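## Task

Lift the pliers from the low bookcase's middle shelf and set them on the bookcase's top surface. The robot must not tip over or be left leaning, or the task fails. The pliers only count as placed if they rest there without the robot supporting them at the end.

## Robot and tools

ROBOT. A Hello Robot Stretch 4, about 1.6 m tall: an omni-wheel base (rim within 0.23 m of the base origin), a lift sliding on a mast, one telescoping arm reaching forward, a three-joint wrist (yaw, pitch, roll) and a two-finger gripper. There is only one arm. Cameras: head_camera, head_left_camera, head_right_camera, wrist_camera. Now and then a loose object may get a brief push from outside.

FRAMES. Base frame: origin on the floor below the base centre, x ahead, y to the left, z up. hand_pose is reported in this frame; it marks a point between the open fingertips (link pinch), and its printed value may be slightly off. With all wrist joints at 0 the hand axes line up with the base axes. The odometry frame is the base frame as it stood at the start.

execute_actions. Argument "actions" is a list holding one action or none (empty list = just report state and images). Optional "cameras": list of names, or "all"/null/omitted for every camera, [] for none; an unknown name rejects the call. An action contains "base", "joints", or both, plus optional "pace" and "contact_limits"; or else only {"end_of_arm": "enable_torque"}, which re-powers wrist or gripper motors that shut off, holding them in place. Motions in one action start together and may finish at different times; an action runs at most 15 s.
- "base": exactly one relative move, counted from the base's last reported position: {"translate_m": d} straight ahead, metres, forward positive, -2 to 2; {"strafe_m": d} sideways, metres, left positive, -2 to 2; {"rotate_rad": d} turn in place, radians, counter-clockwise/left positive, -3.2 to 3.2.
- "joints": absolute targets by name (an object, any subset): lift_m 0 to 1.2 m; arm_m 0 to 0.55 m extension; wrist_yaw_rad -1.134 to 4.276 (0 points forward, positive turns left, 3.14 folded back, above 3.4 the arm may block it); wrist_pitch_rad -1.117 to 4.259 (0 level, 1.57 pointing down); wrist_roll_rad -1.117 to 4.259 (0 puts the fingers level with each other, positive turns clockwise seen from behind); gripper_m -0.038 to 0.141 m fingertip gap (below 0 the tips press together). Done tolerances: lift and arm and gripper ±0.004, yaw and roll ±0.02, pitch ±0.05. An out-of-range joint target is clipped and noted; any other bad value or unknown key rejects the call with no motion.
- "pace": "slow", "default", "fast", "max"; base up to 0.1/0.3/0.4/0.6 m/s and 1/2/3/4 rad/s, further capped when lift_m exceeds 0.2.
- "contact_limits": {"arm_m": v}, v from 0 (gentlest) to 0.75 (firmest), default 0.5.
A joint or the base omitted from an action may still push toward its earlier target. If a result reports a stop, later calls in the same reply are skipped.

wait: {"seconds": 0 to 10}; nothing new is commanded; returns state and images.
zoom_image: {"camera": name, "region": [x0, y0, x1, y1]} pixels of that camera's latest full image, top-left origin, at most 504 by 504.
read_manual: {"section": "licences"}, licence texts only.
finished_scene: {"scene": n} ends the current task irreversibly once the last command is held; its result tells whether the goal was met and gives the next task. Replying with no tool call ends everything.

RESULTS. base_status and joint_status tell how each motion ended: "done" (for the base, wheels turned the commanded amount, even with slip); "off_target" (stopped short, may keep pushing); "contact_stop_at_<key>" (hit something; that part goes slack, a lift may sink, a base may roll); "limit_stop_at_<name>", including own_body (self-collision, more likely with pitch below -0.2 and roll below -0.4 or above 4) and tilt (leaning past 6 degrees; lift, arm and wheels go slack until upright); "time_out"; "torque_fault" (a wrist or gripper motor overloaded and went limp until enable_torque). After such stops the old target is dropped. on_its_own lists what was not commanded; "held at" is a held target, not a position. joint_positions gives the joints. lidar_m: 12 distances in metres, 30-degree sectors counter-clockwise from straight ahead (4th left, 7th behind, 10th right); "-" is nothing seen or closer than 0.25 m; it sees from about 0.15 m up, so tabletops show. wrist_depth_mm: 7x7 grid of depths, 100 to 2000 mm, from top left. base_odometry counts wheel turns (slip counts); heading -3.142 to 3.142, left positive. If turned_by_wheels and turned_by_imu differ by over about 0.1 rad, the base likely hit or slipped. base_tilt in degrees, forward and right positive, with a fixed bias up to about 1.5. motor_effort: percent of maximum, positive toward higher values, bracket = peak over last action; noisy, with fixed offsets. Wheel efforts positive mean turning right. A gripper reading or "done" does not prove a grasp; a firm squeeze shows as a clear change in gripper effort, and a load in a level gripper shifts wrist pitch effort.

GRIPPING. Command a gap smaller than the object; more squeeze grips harder and pulls the object toward the wrist by up to a third of the difference; opening pushes it out. If fingertips jam on a surface below, raise the lift.

CAUTIONS. Unfold at the start with lift_m 0.4 and wrist_yaw_rad 0 together. Avoid driving or turning with over 1 kg held and arm_m above 0.2, especially at fast paces; steady pushes or pulls, a high gripper, or firm contact limits can also tip the robot. Avoid drops, slips, slams and hard pushes, pressing the gripper into things (torque faults), and leaving objects resting on the gripper at the end.

Each tool is called after "Request:" as name(argument=value, ...), one argument or row to a line, values as JSON.

## Session

Request:
execute_actions(
  actions=[],
)

Scene clock: 0.00 s.
base_odometry: x=+0.000 y=+0.000 heading=+0.000 (m, m, rad; odometry frame)
turned_by_wheels: +0.000 (rad since the last result)
turned_by_imu: +0.000 (rad since the last result)
base_tilt: forward=+0.0 right=+0.3 (deg)
lidar_m: 0.64 0.67 1.26 2.80 2.92 3.75 3.58 1.32 0.94 0.92 1.00 0.67
base_status: not commanded
joint_positions: lift_m=+0.133 arm_m=+0.002 wrist_yaw_rad=+3.243 wrist_pitch_rad=+0.000 wrist_roll_rad=+0.003 gripper_m=+0.057
joint_status: not commanded
motor_effort: lift_m=+18 arm_m=+0 wrist_yaw_rad=-2 wrist_pitch_rad=-5 wrist_roll_rad=-1 gripper_m=-3 wheel_0=+0 wheel_1=+1 wheel_2=+1 (%)
hand_pose: x=-0.1234 y=+0.0579 z=+0.3108 quat_wxyz=(-0.050, +0.000, +0.001, +0.999) (m; base frame)
wrist_depth_mm: - - 133 - - - - / - - 133 - - - - / - 107 133 - - - - / 137 135 157 - - - - / 211 1708 - - - - - / 212 1060 195 1182 199 1255 1281 / 211 732 809 109 798 820 878
pictures: head_camera, head_left_camera, head_right_camera, wrist_camera
Images, in order (width x height): head_camera 420x560, head_left_camera 420x672, head_right_camera 420x672, wrist_camera 616x392.

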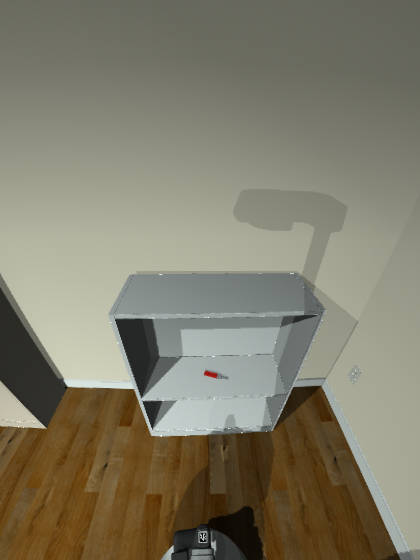

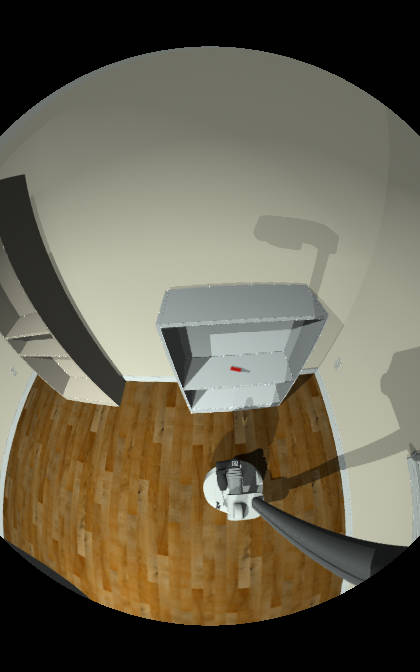

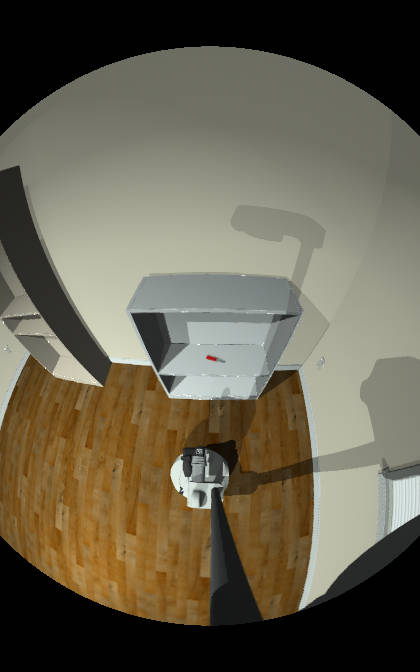

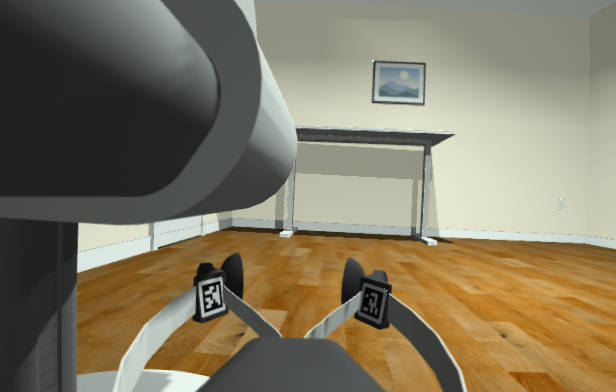

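Request:
zoom_image(
  camera="head_camera",
  region=[170, 340, 270, 410],
)

Request:
execute_actions(
  actions=[
    {"joints":{"lift_m":0.5,"wrist_yaw_rad":0,"wrist_pitch_rad":0.5,"gripper_m":0.1},"pace":"fast"},
  ],
)

Region (170, 340, 270, 410) of head_camera's 420x560 image, scaled by 5.040, with more detail than that image has; it fills the top 353 rows of this view, and the rest is white.

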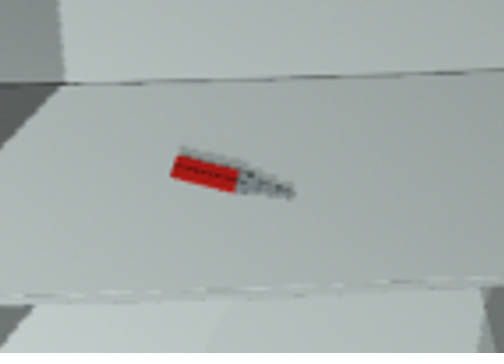

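Scene clock: 1.40 s.
base_odometry: x=+0.000 y=+0.000 heading=+0.000 (m, m, rad; odometry frame)
turned_by_wheels: +0.000 (rad since the last result)
turned_by_imu: +0.001 (rad since the last result)
base_tilt: forward=+0.1 right=+0.4 (deg)
lidar_m: 0.64 0.66 1.24 2.78 2.94 3.70 3.64 1.29 0.95 0.91 1.00 0.69
base_status: not commanded
joint_positions: lift_m=+0.150 arm_m=+0.002 wrist_yaw_rad=+2.941 wrist_pitch_rad=+0.305 wrist_roll_rad=+0.003 gripper_m=+0.100
joint_status: lift_m limit_stop_at_own_body (moved +0.017 of +0.367); wrist_yaw_rad limit_stop_at_own_body (moved -0.301 of -3.243); wrist_pitch_rad limit_stop_at_own_body (moved +0.305 of +0.500); the others done
on_its_own: wrist_yaw_rad is held at +2.941, not at your +0.000, since a limit_stop_at_own_body; wrist_pitch_rad is held at +0.303, not at your +0.500, since a limit_stop_at_own_body; lift_m is slack since a limit_stop_at_own_body (your +0.500 is given up); arm_m is slack since a limit_stop_at_own_body
motor_effort: lift_m=+18(21) arm_m=+0(0) wrist_yaw_rad=-1(8) wrist_pitch_rad=-5(5) wrist_roll_rad=-2(2) gripper_m=-1(3) wheel_0=+0(0) wheel_1=+1(1) wheel_2=+1(1) (%)
hand_pose: x=-0.0798 y=+0.1404 z=+0.2417 quat_wxyz=(+0.099, -0.151, +0.016, +0.983) (m; base frame)
wrist_depth_mm: 152 247 - - - - - / - - - - - - - / 1921 1983 - - - - - / 1060 1098 1138 1205 1281 1308 1397 / 741 759 778 809 842 866 891 / 227 222 220 252 205 640 634 / 187 189 202 108 221 504 517
pictures: head_camera, head_left_camera, head_right_camera, wrist_camera
Images, in order (width x height): head_camera 420x560, head_left_camera 420x672, head_right_camera 420x672, wrist_camera 616x392.

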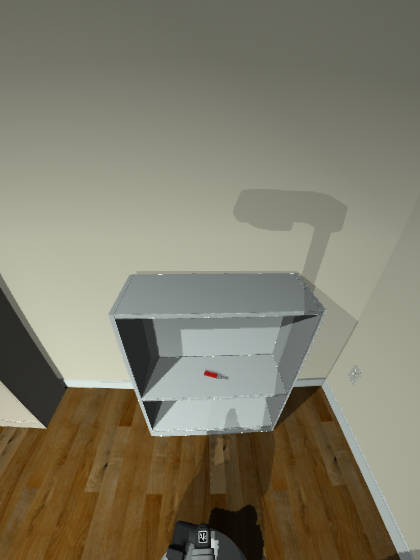

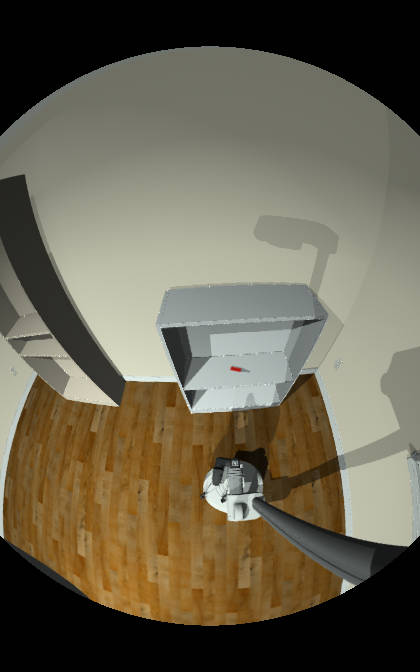

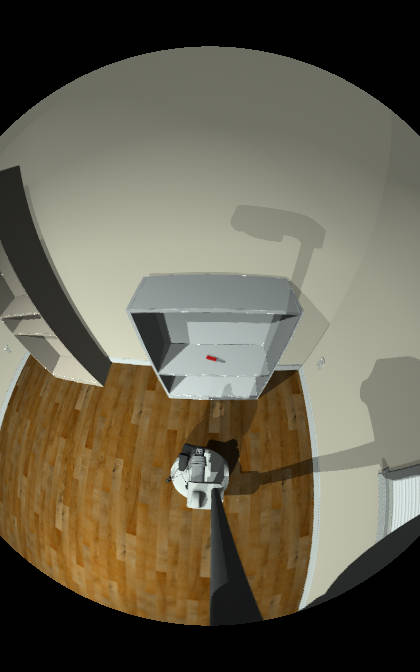

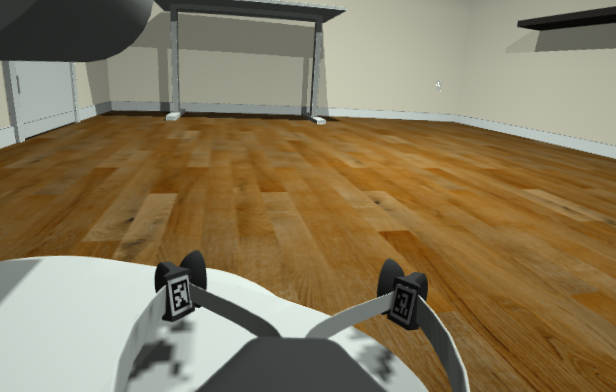

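Request:
execute_actions(
  actions=[
    {"joints":{"lift_m":0.45,"wrist_yaw_rad":0,"wrist_pitch_rad":0.0},"pace":"fast"},
  ],
  cameras=["head_camera","wrist_camera"],
)

Scene clock: 3.80 s.
base_odometry: x=+0.000 y=+0.000 heading=+0.000 (m, m, rad; odometry frame)
turned_by_wheels: +0.000 (rad since the last result)
turned_by_imu: +0.001 (rad since the last result)
base_tilt: forward=+0.0 right=+0.4 (deg)
lidar_m: 0.62 0.66 1.27 2.79 2.94 3.70 3.61 1.32 0.94 0.93 1.01 0.69
base_status: not commanded
joint_positions: lift_m=+0.450 arm_m=+0.002 wrist_yaw_rad=+0.000 wrist_pitch_rad=+0.002 wrist_roll_rad=+0.003 gripper_m=+0.100
joint_status: all done
on_its_own: arm_m is slack since a limit_stop_at_own_body
motor_effort: lift_m=+20(24) arm_m=+0(0) wrist_yaw_rad=-3(8) wrist_pitch_rad=-7(13) wrist_roll_rad=-3(1) gripper_m=-2(0) wheel_0=+0(0) wheel_1=+1(0) wheel_2=+1(1) (%)
hand_pose: x=+0.4610 y=-0.0873 z=+0.6274 quat_wxyz=(+1.000, +0.001, +0.001, +0.000) (m; base frame)
wrist_depth_mm: 574 661 676 699 691 683 492 / 580 668 683 683 699 683 492 / 597 668 683 691 699 676 492 / 591 676 683 699 707 676 492 / 615 676 683 699 707 668 492 / 544 508 504 627 204 597 488 / 430 421 433 109 455 462 455
pictures: head_camera, wrist_camera
Images, in order (width x height): head_camera 420x560, wrist_camera 616x392.

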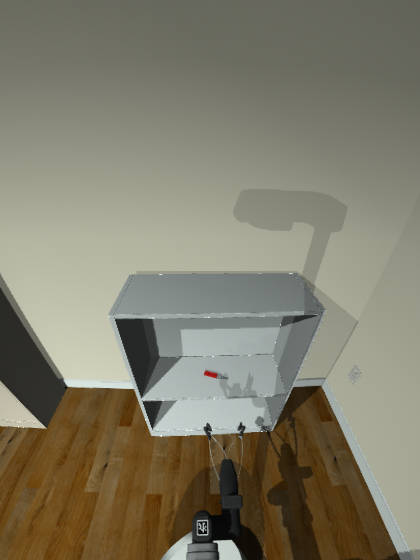

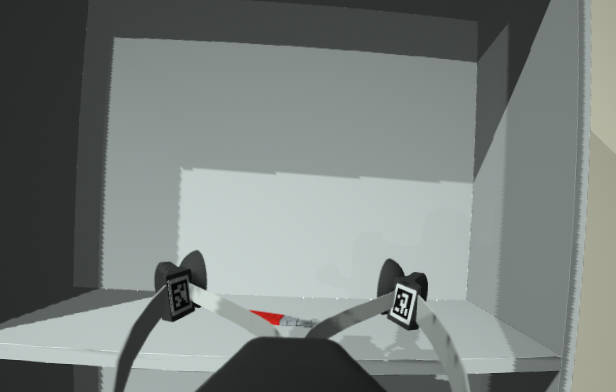

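Request:
execute_actions(
  actions=[
    {"base":{"translate_m":0.2},"joints":{"lift_m":0.62,"wrist_pitch_rad":0.8},"pace":"fast"},
  ],
  cameras=["head_camera","wrist_camera"],
)

Scene clock: 6.30 s.
base_odometry: x=+0.200 y=+0.000 heading=+0.000 (m, m, rad; odometry frame)
turned_by_wheels: +0.000 (rad since the last result)
turned_by_imu: +0.000 (rad since the last result)
base_tilt: forward=+0.0 right=+0.4 (deg)
lidar_m: 0.42 0.47 1.14 1.89 2.92 3.73 3.64 1.33 0.97 0.94 0.66 0.48
base_status: done
joint_positions: lift_m=+0.620 arm_m=+0.002 wrist_yaw_rad=+0.000 wrist_pitch_rad=+0.802 wrist_roll_rad=+0.003 gripper_m=+0.100
joint_status: all done
on_its_own: arm_m is slack since a limit_stop_at_own_body
motor_effort: lift_m=+20(23) arm_m=+0(0) wrist_yaw_rad=-1(2) wrist_pitch_rad=-4(4) wrist_roll_rad=-2(1) gripper_m=-2(1) wheel_0=+0(7) wheel_1=+0(6) wheel_2=+1(11) (%)
hand_pose: x=+0.3731 y=-0.0874 z=+0.5908 quat_wxyz=(+0.921, +0.001, +0.390, -0.001) (m; base frame)
wrist_depth_mm: 452 455 459 459 466 466 455 / 504 512 517 517 517 517 484 / 466 477 484 496 508 525 488 / 404 407 418 424 433 445 452 / 368 366 370 382 387 394 399 / 603 691 691 750 205 654 521 / 640 634 668 109 676 654 809
pictures: head_camera, wrist_camera
Images, in order (width x height): head_camera 420x560, wrist_camera 616x392.

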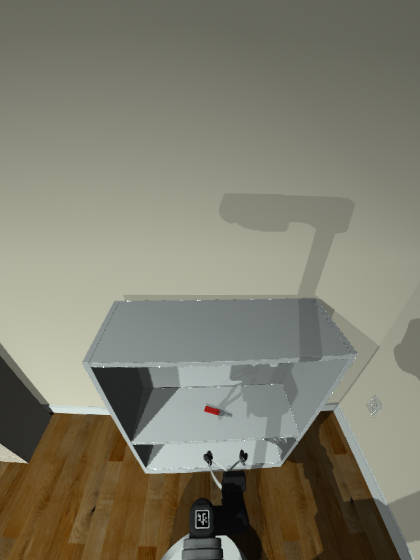

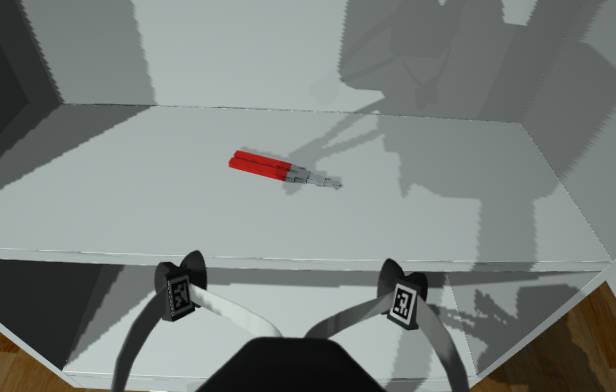

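Request:
execute_actions(
  actions=[
    {"base":{"strafe_m":0.025},"joints":{"lift_m":0.67,"wrist_pitch_rad":1.57,"wrist_roll_rad":1.92,"arm_m":0.1,"gripper_m":0.09},"pace":"fast"},
  ],
  cameras=[],
)

Request:
execute_actions(
  actions=[
    {"joints":{"arm_m":0.42},"contact_limits":{"arm_m":0.15}},
  ],
  cameras=["head_camera","wrist_camera"],
)

Scene clock: 8.53 s.
base_odometry: x=+0.200 y=+0.025 heading=+0.000 (m, m, rad; odometry frame)
turned_by_wheels: +0.000 (rad since the last result)
turned_by_imu: +0.001 (rad since the last result)
base_tilt: forward=+0.1 right=+0.4 (deg)
lidar_m: 0.44 0.47 1.12 1.90 2.88 3.60 3.72 1.36 1.00 0.96 0.69 0.42
base_status: done
joint_positions: lift_m=+0.670 arm_m=+0.098 wrist_yaw_rad=+0.000 wrist_pitch_rad=+1.570 wrist_roll_rad=+1.920 gripper_m=+0.090
joint_status: all done
motor_effort: lift_m=+20(18) arm_m=+9(8) wrist_yaw_rad=-2(1) wrist_pitch_rad=+0(5) wrist_roll_rad=-1(2) gripper_m=-3(1) wheel_0=+1(11) wheel_1=+1(10) wheel_2=+0(1) (%)
hand_pose: x=+0.2697 y=-0.0874 z=+0.5595 quat_wxyz=(+0.406, +0.579, +0.406, -0.579) (m; base frame)
wrist_depth_mm: 508 768 778 778 788 798 809 / 654 668 788 778 798 809 809 / 668 668 778 788 591 585 442 / 668 668 778 788 580 585 591 / 301 683 778 788 580 585 603 / 294 668 223 788 199 591 820 / 293 676 683 108 788 798 820
pictures: none
No camera images: the call's "cameras" was empty. Leave "cameras" out to get every camera's image.

Scene clock: 10.60 s.
base_odometry: x=+0.200 y=+0.025 heading=+0.000 (m, m, rad; odometry frame)
turned_by_wheels: +0.000 (rad since the last result)
turned_by_imu: +0.001 (rad since the last result)
base_tilt: forward=+0.0 right=+0.3 (deg)
lidar_m: 0.44 0.46 1.12 1.88 2.90 3.61 3.76 1.35 0.98 0.96 0.68 0.47
base_status: not commanded
joint_positions: lift_m=+0.670 arm_m=+0.418 wrist_yaw_rad=+0.000 wrist_pitch_rad=+1.570 wrist_roll_rad=+1.920 gripper_m=+0.090
joint_status: all done
motor_effort: lift_m=+20(20) arm_m=+9(11) wrist_yaw_rad=-2(2) wrist_pitch_rad=+2(1) wrist_roll_rad=+0(0) gripper_m=-2(2) wheel_0=+1(1) wheel_1=+1(1) wheel_2=+0(0) (%)
contact_limits: arm_m 0.15
hand_pose: x=+0.5897 y=-0.0874 z=+0.5595 quat_wxyz=(+0.406, +0.579, +0.405, -0.579) (m; base frame)
wrist_depth_mm: 291 294 297 300 788 798 809 / 287 293 297 300 788 809 621 / 263 294 297 301 304 778 597 / 236 296 297 301 304 741 597 / 223 293 297 301 304 798 603 / 208 259 223 300 200 798 820 / 193 258 297 109 304 798 809
pictures: head_camera, wrist_camera
Images, in order (width x height): head_camera 420x560, wrist_camera 616x392.

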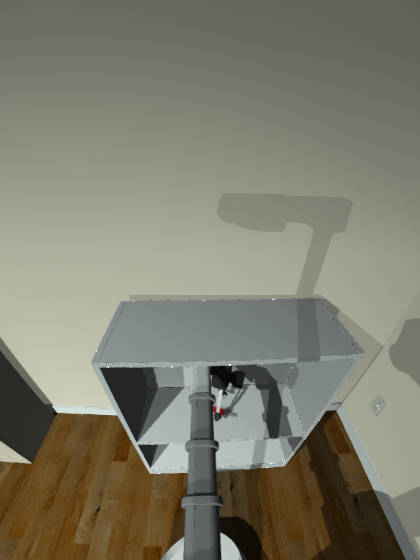

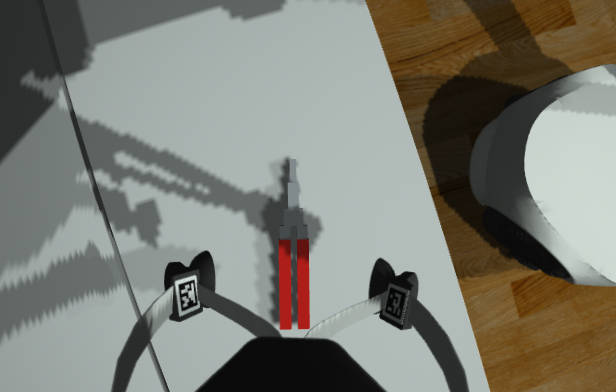

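Request:
execute_actions(
  actions=[
    {"joints":{"lift_m":0.618,"gripper_m":0.055}},
  ],
  cameras=["wrist_camera"],
)

Scene clock: 12.00 s.
base_odometry: x=+0.200 y=+0.025 heading=+0.000 (m, m, rad; odometry frame)
turned_by_wheels: +0.000 (rad since the last result)
turned_by_imu: +0.001 (rad since the last result)
base_tilt: forward=+0.0 right=+0.4 (deg)
lidar_m: 0.42 0.47 1.13 1.86 2.86 3.63 3.72 1.34 1.00 0.96 0.66 0.47
base_status: not commanded
joint_positions: lift_m=+0.618 arm_m=+0.418 wrist_yaw_rad=+0.000 wrist_pitch_rad=+1.570 wrist_roll_rad=+1.920 gripper_m=+0.055
joint_status: all done
motor_effort: lift_m=+15(18) arm_m=+9(9) wrist_yaw_rad=-2(2) wrist_pitch_rad=+2(0) wrist_roll_rad=-1(2) gripper_m=-3(4) wheel_0=+1(1) wheel_1=+1(1) wheel_2=+0(0) (%)
hand_pose: x=+0.5897 y=-0.0874 z=+0.5079 quat_wxyz=(+0.406, +0.579, +0.405, -0.579) (m; base frame)
wrist_depth_mm: 240 244 247 249 252 750 759 / 240 243 246 249 252 750 621 / 241 243 246 249 252 750 539 / 236 244 246 250 252 647 535 / 224 244 247 248 252 741 591 / 208 244 193 249 200 255 750 / 195 241 246 108 252 255 768
pictures: wrist_camera
Images, in order (width x height): wrist_camera 616x392.

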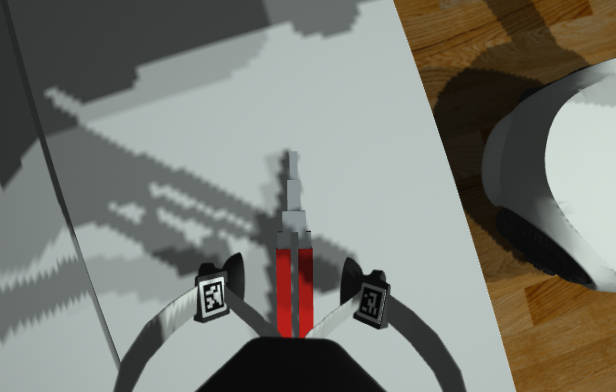

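Request:
execute_actions(
  actions=[
    {"joints":{"lift_m":0.613,"gripper_m":-0.01},"pace":"slow"},
  ],
  cameras=["wrist_camera"],
)

Request:
execute_actions(
  actions=[
    {"joints":{"lift_m":0.655}},
  ],
  cameras=["wrist_camera"],
)

Scene clock: 14.70 s.
base_odometry: x=+0.200 y=+0.025 heading=+0.000 (m, m, rad; odometry frame)
turned_by_wheels: +0.000 (rad since the last result)
turned_by_imu: +0.001 (rad since the last result)
base_tilt: forward=+0.1 right=+0.4 (deg)
lidar_m: 0.43 0.45 1.12 1.89 2.90 3.62 3.73 1.35 1.00 0.96 0.68 0.46
base_status: not commanded
joint_positions: lift_m=+0.613 arm_m=+0.419 wrist_yaw_rad=+0.000 wrist_pitch_rad=+1.570 wrist_roll_rad=+1.920 gripper_m=-0.010
joint_status: all done
motor_effort: lift_m=+15(10) arm_m=+9(8) wrist_yaw_rad=-2(2) wrist_pitch_rad=+1(6) wrist_roll_rad=+0(0) gripper_m=-20(18) wheel_0=+1(1) wheel_1=+1(1) wheel_2=+0(0) (%)
hand_pose: x=+0.5897 y=-0.0874 z=+0.5030 quat_wxyz=(+0.406, +0.579, +0.406, -0.579) (m; base frame)
wrist_depth_mm: 236 239 241 243 247 750 750 / 236 237 241 243 248 750 621 / 236 239 241 244 247 750 539 / 236 238 241 244 247 647 535 / 224 238 241 243 247 661 591 / 208 238 187 230 185 251 759 / 194 237 241 109 247 250 759
pictures: wrist_camera
Images, in order (width x height): wrist_camera 616x392.

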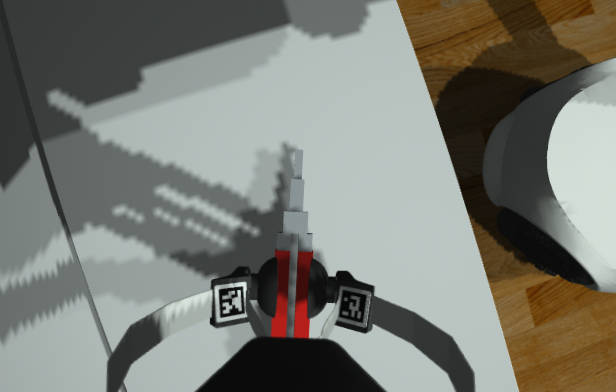

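Scene clock: 15.73 s.
base_odometry: x=+0.200 y=+0.025 heading=+0.000 (m, m, rad; odometry frame)
turned_by_wheels: +0.000 (rad since the last result)
turned_by_imu: +0.000 (rad since the last result)
base_tilt: forward=+0.0 right=+0.4 (deg)
lidar_m: 0.44 0.45 1.14 1.85 2.89 3.58 3.73 1.31 0.99 0.95 0.66 0.47
base_status: not commanded
joint_positions: lift_m=+0.655 arm_m=+0.419 wrist_yaw_rad=+0.000 wrist_pitch_rad=+1.570 wrist_roll_rad=+1.920 gripper_m=-0.010
joint_status: all done
motor_effort: lift_m=+21(22) arm_m=+9(9) wrist_yaw_rad=-2(1) wrist_pitch_rad=+0(1) wrist_roll_rad=+1(2) gripper_m=-20(21) wheel_0=+1(1) wheel_1=+1(1) wheel_2=+0(0) (%)
hand_pose: x=+0.5897 y=-0.0874 z=+0.5445 quat_wxyz=(+0.406, +0.579, +0.406, -0.579) (m; base frame)
wrist_depth_mm: 276 277 282 286 788 788 788 / 276 279 282 286 289 788 621 / 262 279 282 286 290 788 574 / 236 278 282 286 289 732 574 / 223 279 283 286 289 788 591 / 208 266 187 230 185 788 798 / 193 236 281 109 289 294 798
pictures: wrist_camera
Images, in order (width x height): wrist_camera 616x392.

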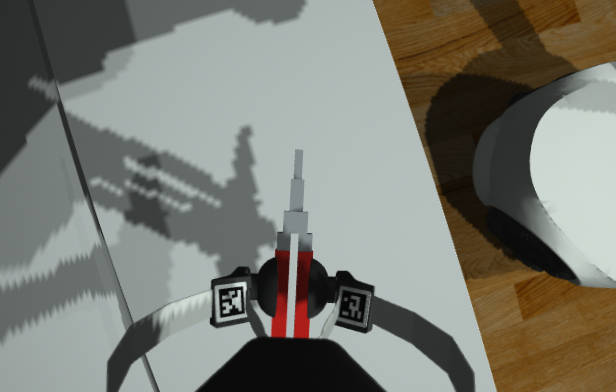

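Request:
execute_actions(
  actions=[
    {"joints":{"arm_m":0.15}},
  ],
  cameras=[],
)

Request:
execute_actions(
  actions=[
    {"joints":{"lift_m":1.2},"pace":"fast"},
  ],
  cameras=["head_camera","wrist_camera"],
)

Scene clock: 17.80 s.
base_odometry: x=+0.200 y=+0.025 heading=+0.000 (m, m, rad; odometry frame)
turned_by_wheels: +0.000 (rad since the last result)
turned_by_imu: +0.001 (rad since the last result)
base_tilt: forward=+0.1 right=+0.3 (deg)
lidar_m: 0.43 0.47 1.13 1.86 2.89 3.62 3.73 1.33 1.01 0.97 0.67 0.48
base_status: not commanded
joint_positions: lift_m=+0.655 arm_m=+0.152 wrist_yaw_rad=+0.000 wrist_pitch_rad=+1.570 wrist_roll_rad=+1.920 gripper_m=-0.010
joint_status: all done
motor_effort: lift_m=+21(21) arm_m=-8(9) wrist_yaw_rad=+0(2) wrist_pitch_rad=+1(1) wrist_roll_rad=-5(4) gripper_m=-20(19) wheel_0=+1(1) wheel_1=+1(1) wheel_2=+0(0) (%)
hand_pose: x=+0.3226 y=-0.0874 z=+0.5445 quat_wxyz=(+0.406, +0.579, +0.405, -0.579) (m; base frame)
wrist_depth_mm: 488 621 759 768 778 788 788 / 290 654 759 768 778 788 798 / 277 661 768 768 621 569 554 / 277 661 759 768 564 569 580 / 277 661 668 768 564 564 580 / 276 279 187 229 186 569 580 / 277 279 661 109 778 788 809
pictures: none
No camera images: the call's "cameras" was empty. Leave "cameras" out to get every camera's image.

Scene clock: 20.23 s.
base_odometry: x=+0.200 y=+0.025 heading=+0.000 (m, m, rad; odometry frame)
turned_by_wheels: +0.000 (rad since the last result)
turned_by_imu: +0.001 (rad since the last result)
base_tilt: forward=+0.1 right=+0.4 (deg)
lidar_m: 0.42 0.46 1.13 1.87 2.89 3.61 - 1.36 0.99 0.97 0.67 0.48
base_status: not commanded
joint_positions: lift_m=+1.199 arm_m=+0.152 wrist_yaw_rad=+0.000 wrist_pitch_rad=+1.570 wrist_roll_rad=+1.920 gripper_m=-0.010
joint_status: all done
motor_effort: lift_m=+20(23) arm_m=-9(9) wrist_yaw_rad=-1(1) wrist_pitch_rad=+1(0) wrist_roll_rad=-1(1) gripper_m=-19(19) wheel_0=+1(1) wheel_1=+1(1) wheel_2=+0(0) (%)
hand_pose: x=+0.3226 y=-0.0874 z=+1.0889 quat_wxyz=(+0.406, +0.579, +0.405, -0.579) (m; base frame)
wrist_depth_mm: 512 615 1281 1308 1366 1397 1366 / 634 768 1308 1308 1336 1336 1366 / 492 809 1182 1308 1336 1336 931 / 246 809 1205 1308 1098 1336 1366 / 247 809 820 1308 1118 1336 1366 / 247 732 188 230 185 1366 1366 / 246 248 820 109 1336 1336 1366
pictures: head_camera, wrist_camera
Images, in order (width x height): head_camera 420x560, wrist_camera 616x392.

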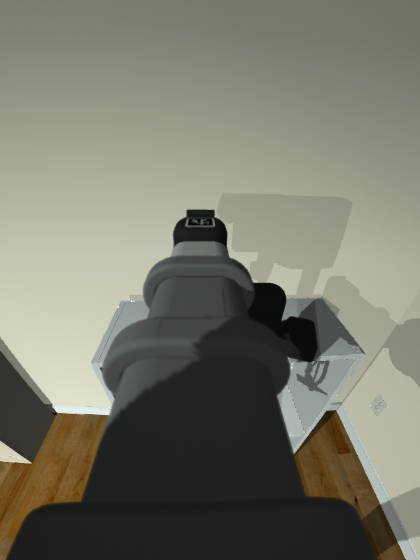

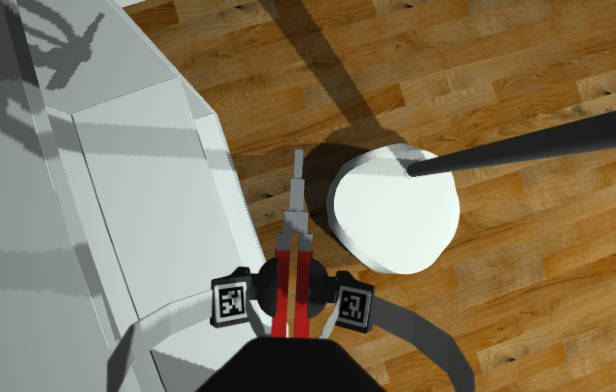

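Request:
execute_actions(
  actions=[
    {"joints":{"arm_m":0.40},"contact_limits":{"arm_m":0.1}},
  ],
  cameras=["wrist_camera"],
)

Scene clock: 22.30 s.
base_odometry: x=+0.200 y=+0.025 heading=+0.000 (m, m, rad; odometry frame)
turned_by_wheels: +0.000 (rad since the last result)
turned_by_imu: +0.001 (rad since the last result)
base_tilt: forward=+0.0 right=+0.4 (deg)
lidar_m: 0.44 0.46 1.13 1.86 2.92 3.61 - 1.36 0.98 0.97 0.67 0.48
base_status: not commanded
joint_positions: lift_m=+1.199 arm_m=+0.398 wrist_yaw_rad=+0.000 wrist_pitch_rad=+1.570 wrist_roll_rad=+1.920 gripper_m=-0.010
joint_status: all done
motor_effort: lift_m=+21(21) arm_m=+8(8) wrist_yaw_rad=-2(1) wrist_pitch_rad=+1(1) wrist_roll_rad=+2(2) gripper_m=-19(19) wheel_0=+1(1) wheel_1=+1(1) wheel_2=+0(0) (%)
contact_limits: arm_m 0.1
hand_pose: x=+0.5697 y=-0.0874 z=+1.0889 quat_wxyz=(+0.406, +0.579, +0.405, -0.579) (m; base frame)
wrist_depth_mm: 245 248 250 255 1336 1308 1366 / 245 249 251 254 1336 1336 1366 / 246 249 251 254 257 1118 1336 / 245 249 252 254 257 1138 1366 / 246 249 251 254 257 1336 1336 / 247 247 187 230 185 1336 1366 / 281 248 251 109 257 1366 1366
pictures: wrist_camera
Images, in order (width x height): wrist_camera 616x392.

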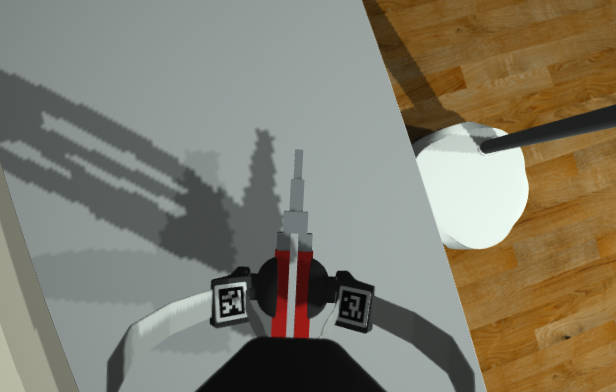

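Request:
execute_actions(
  actions=[
    {"joints":{"lift_m":1.19}},
  ],
  cameras=[],
)

Request:
execute_actions(
  actions=[
    {"joints":{"gripper_m":0.08}},
  ],
  cameras=["wrist_camera"],
)

Scene clock: 23.07 s.
base_odometry: x=+0.200 y=+0.025 heading=+0.000 (m, m, rad; odometry frame)
turned_by_wheels: +0.000 (rad since the last result)
turned_by_imu: +0.000 (rad since the last result)
base_tilt: forward=+0.1 right=+0.4 (deg)
lidar_m: 0.44 0.46 1.13 1.87 2.89 3.63 - 1.34 0.97 0.97 0.65 0.47
base_status: not commanded
joint_positions: lift_m=+1.190 arm_m=+0.398 wrist_yaw_rad=+0.000 wrist_pitch_rad=+1.570 wrist_roll_rad=+1.920 gripper_m=-0.010
joint_status: all done
motor_effort: lift_m=+15(19) arm_m=+9(9) wrist_yaw_rad=-1(3) wrist_pitch_rad=+0(1) wrist_roll_rad=-1(1) gripper_m=-20(20) wheel_0=+1(1) wheel_1=+1(1) wheel_2=+0(0) (%)
hand_pose: x=+0.5697 y=-0.0874 z=+1.0799 quat_wxyz=(+0.406, +0.579, +0.405, -0.579) (m; base frame)
wrist_depth_mm: 236 240 242 245 1336 1336 1366 / 237 238 242 246 1336 1336 1336 / 236 240 243 246 248 1118 1366 / 236 239 243 245 248 1118 1366 / 237 239 242 244 248 1336 1366 / 237 239 187 229 185 1336 1366 / 255 238 242 109 248 1336 1366
pictures: none
No camera images: the call's "cameras" was empty. Leave "cameras" out to get every camera's image.

Scene clock: 24.73 s.
base_odometry: x=+0.200 y=+0.025 heading=+0.000 (m, m, rad; odometry frame)
turned_by_wheels: +0.000 (rad since the last result)
turned_by_imu: +0.001 (rad since the last result)
base_tilt: forward=+0.1 right=+0.4 (deg)
lidar_m: 0.44 0.46 1.13 1.85 2.92 3.64 - 1.34 0.99 0.97 0.65 0.48
base_status: not commanded
joint_positions: lift_m=+1.190 arm_m=+0.398 wrist_yaw_rad=+0.000 wrist_pitch_rad=+1.571 wrist_roll_rad=+1.920 gripper_m=+0.080
joint_status: all done
motor_effort: lift_m=+16(16) arm_m=+9(9) wrist_yaw_rad=-1(2) wrist_pitch_rad=-2(4) wrist_roll_rad=-1(0) gripper_m=-1(19) wheel_0=+1(1) wheel_1=+1(1) wheel_2=+0(0) (%)
hand_pose: x=+0.5693 y=-0.0874 z=+1.0799 quat_wxyz=(+0.406, +0.579, +0.406, -0.579) (m; base frame)
wrist_depth_mm: 238 241 243 247 1336 1336 1336 / 238 240 243 247 1336 1336 1366 / 238 241 243 246 250 1118 1366 / 238 241 243 247 249 1118 1336 / 239 242 244 247 250 1336 1366 / 238 241 222 238 249 1336 1366 / 254 240 244 108 250 1336 1336
pictures: wrist_camera
Images, in order (width x height): wrist_camera 616x392.

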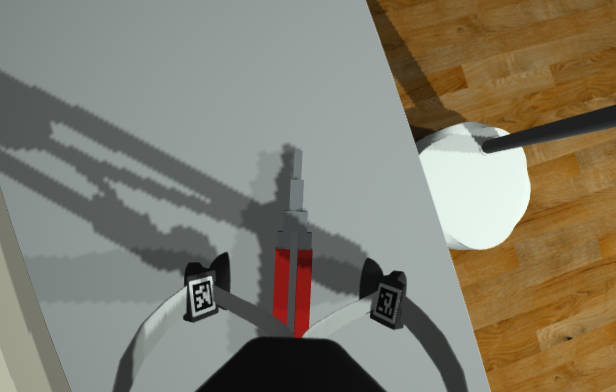

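Released. Lift slightly off the surface, then finish.

Request:
execute_actions(
  actions=[
    {"joints":{"lift_m":1.2},"pace":"fast"},
  ],
  cameras=[],
)

Request:
finished_scene(
  scene=1,
)

Scene clock: 25.43 s.
base_odometry: x=+0.200 y=+0.025 heading=+0.000 (m, m, rad; odometry frame)
turned_by_wheels: +0.000 (rad since the last result)
turned_by_imu: +0.000 (rad since the last result)
base_tilt: forward=+0.0 right=+0.4 (deg)
lidar_m: 0.44 0.47 1.12 1.85 2.91 3.66 - 1.34 0.98 0.95 0.66 0.46
base_status: not commanded
joint_positions: lift_m=+1.199 arm_m=+0.398 wrist_yaw_rad=+0.000 wrist_pitch_rad=+1.570 wrist_roll_rad=+1.920 gripper_m=+0.080
joint_status: all done
motor_effort: lift_m=+20(21) arm_m=+9(9) wrist_yaw_rad=-1(0) wrist_pitch_rad=-1(5) wrist_roll_rad=+1(1) gripper_m=-2(2) wheel_0=+1(1) wheel_1=+1(1) wheel_2=+0(0) (%)
hand_pose: x=+0.5695 y=-0.0874 z=+1.0889 quat_wxyz=(+0.406, +0.579, +0.405, -0.579) (m; base frame)
wrist_depth_mm: 246 249 251 254 1336 1336 1336 / 245 249 251 254 1308 1336 1336 / 246 249 252 254 258 1138 1366 / 246 248 251 254 257 1138 1366 / 247 249 252 254 258 1366 1366 / 247 248 200 246 217 1366 1397 / 281 248 252 109 257 1336 1366
pictures: none
No camera images: the call's "cameras" was empty. Leave "cameras" out to get every camera's image.

The scene is finished: the task was done.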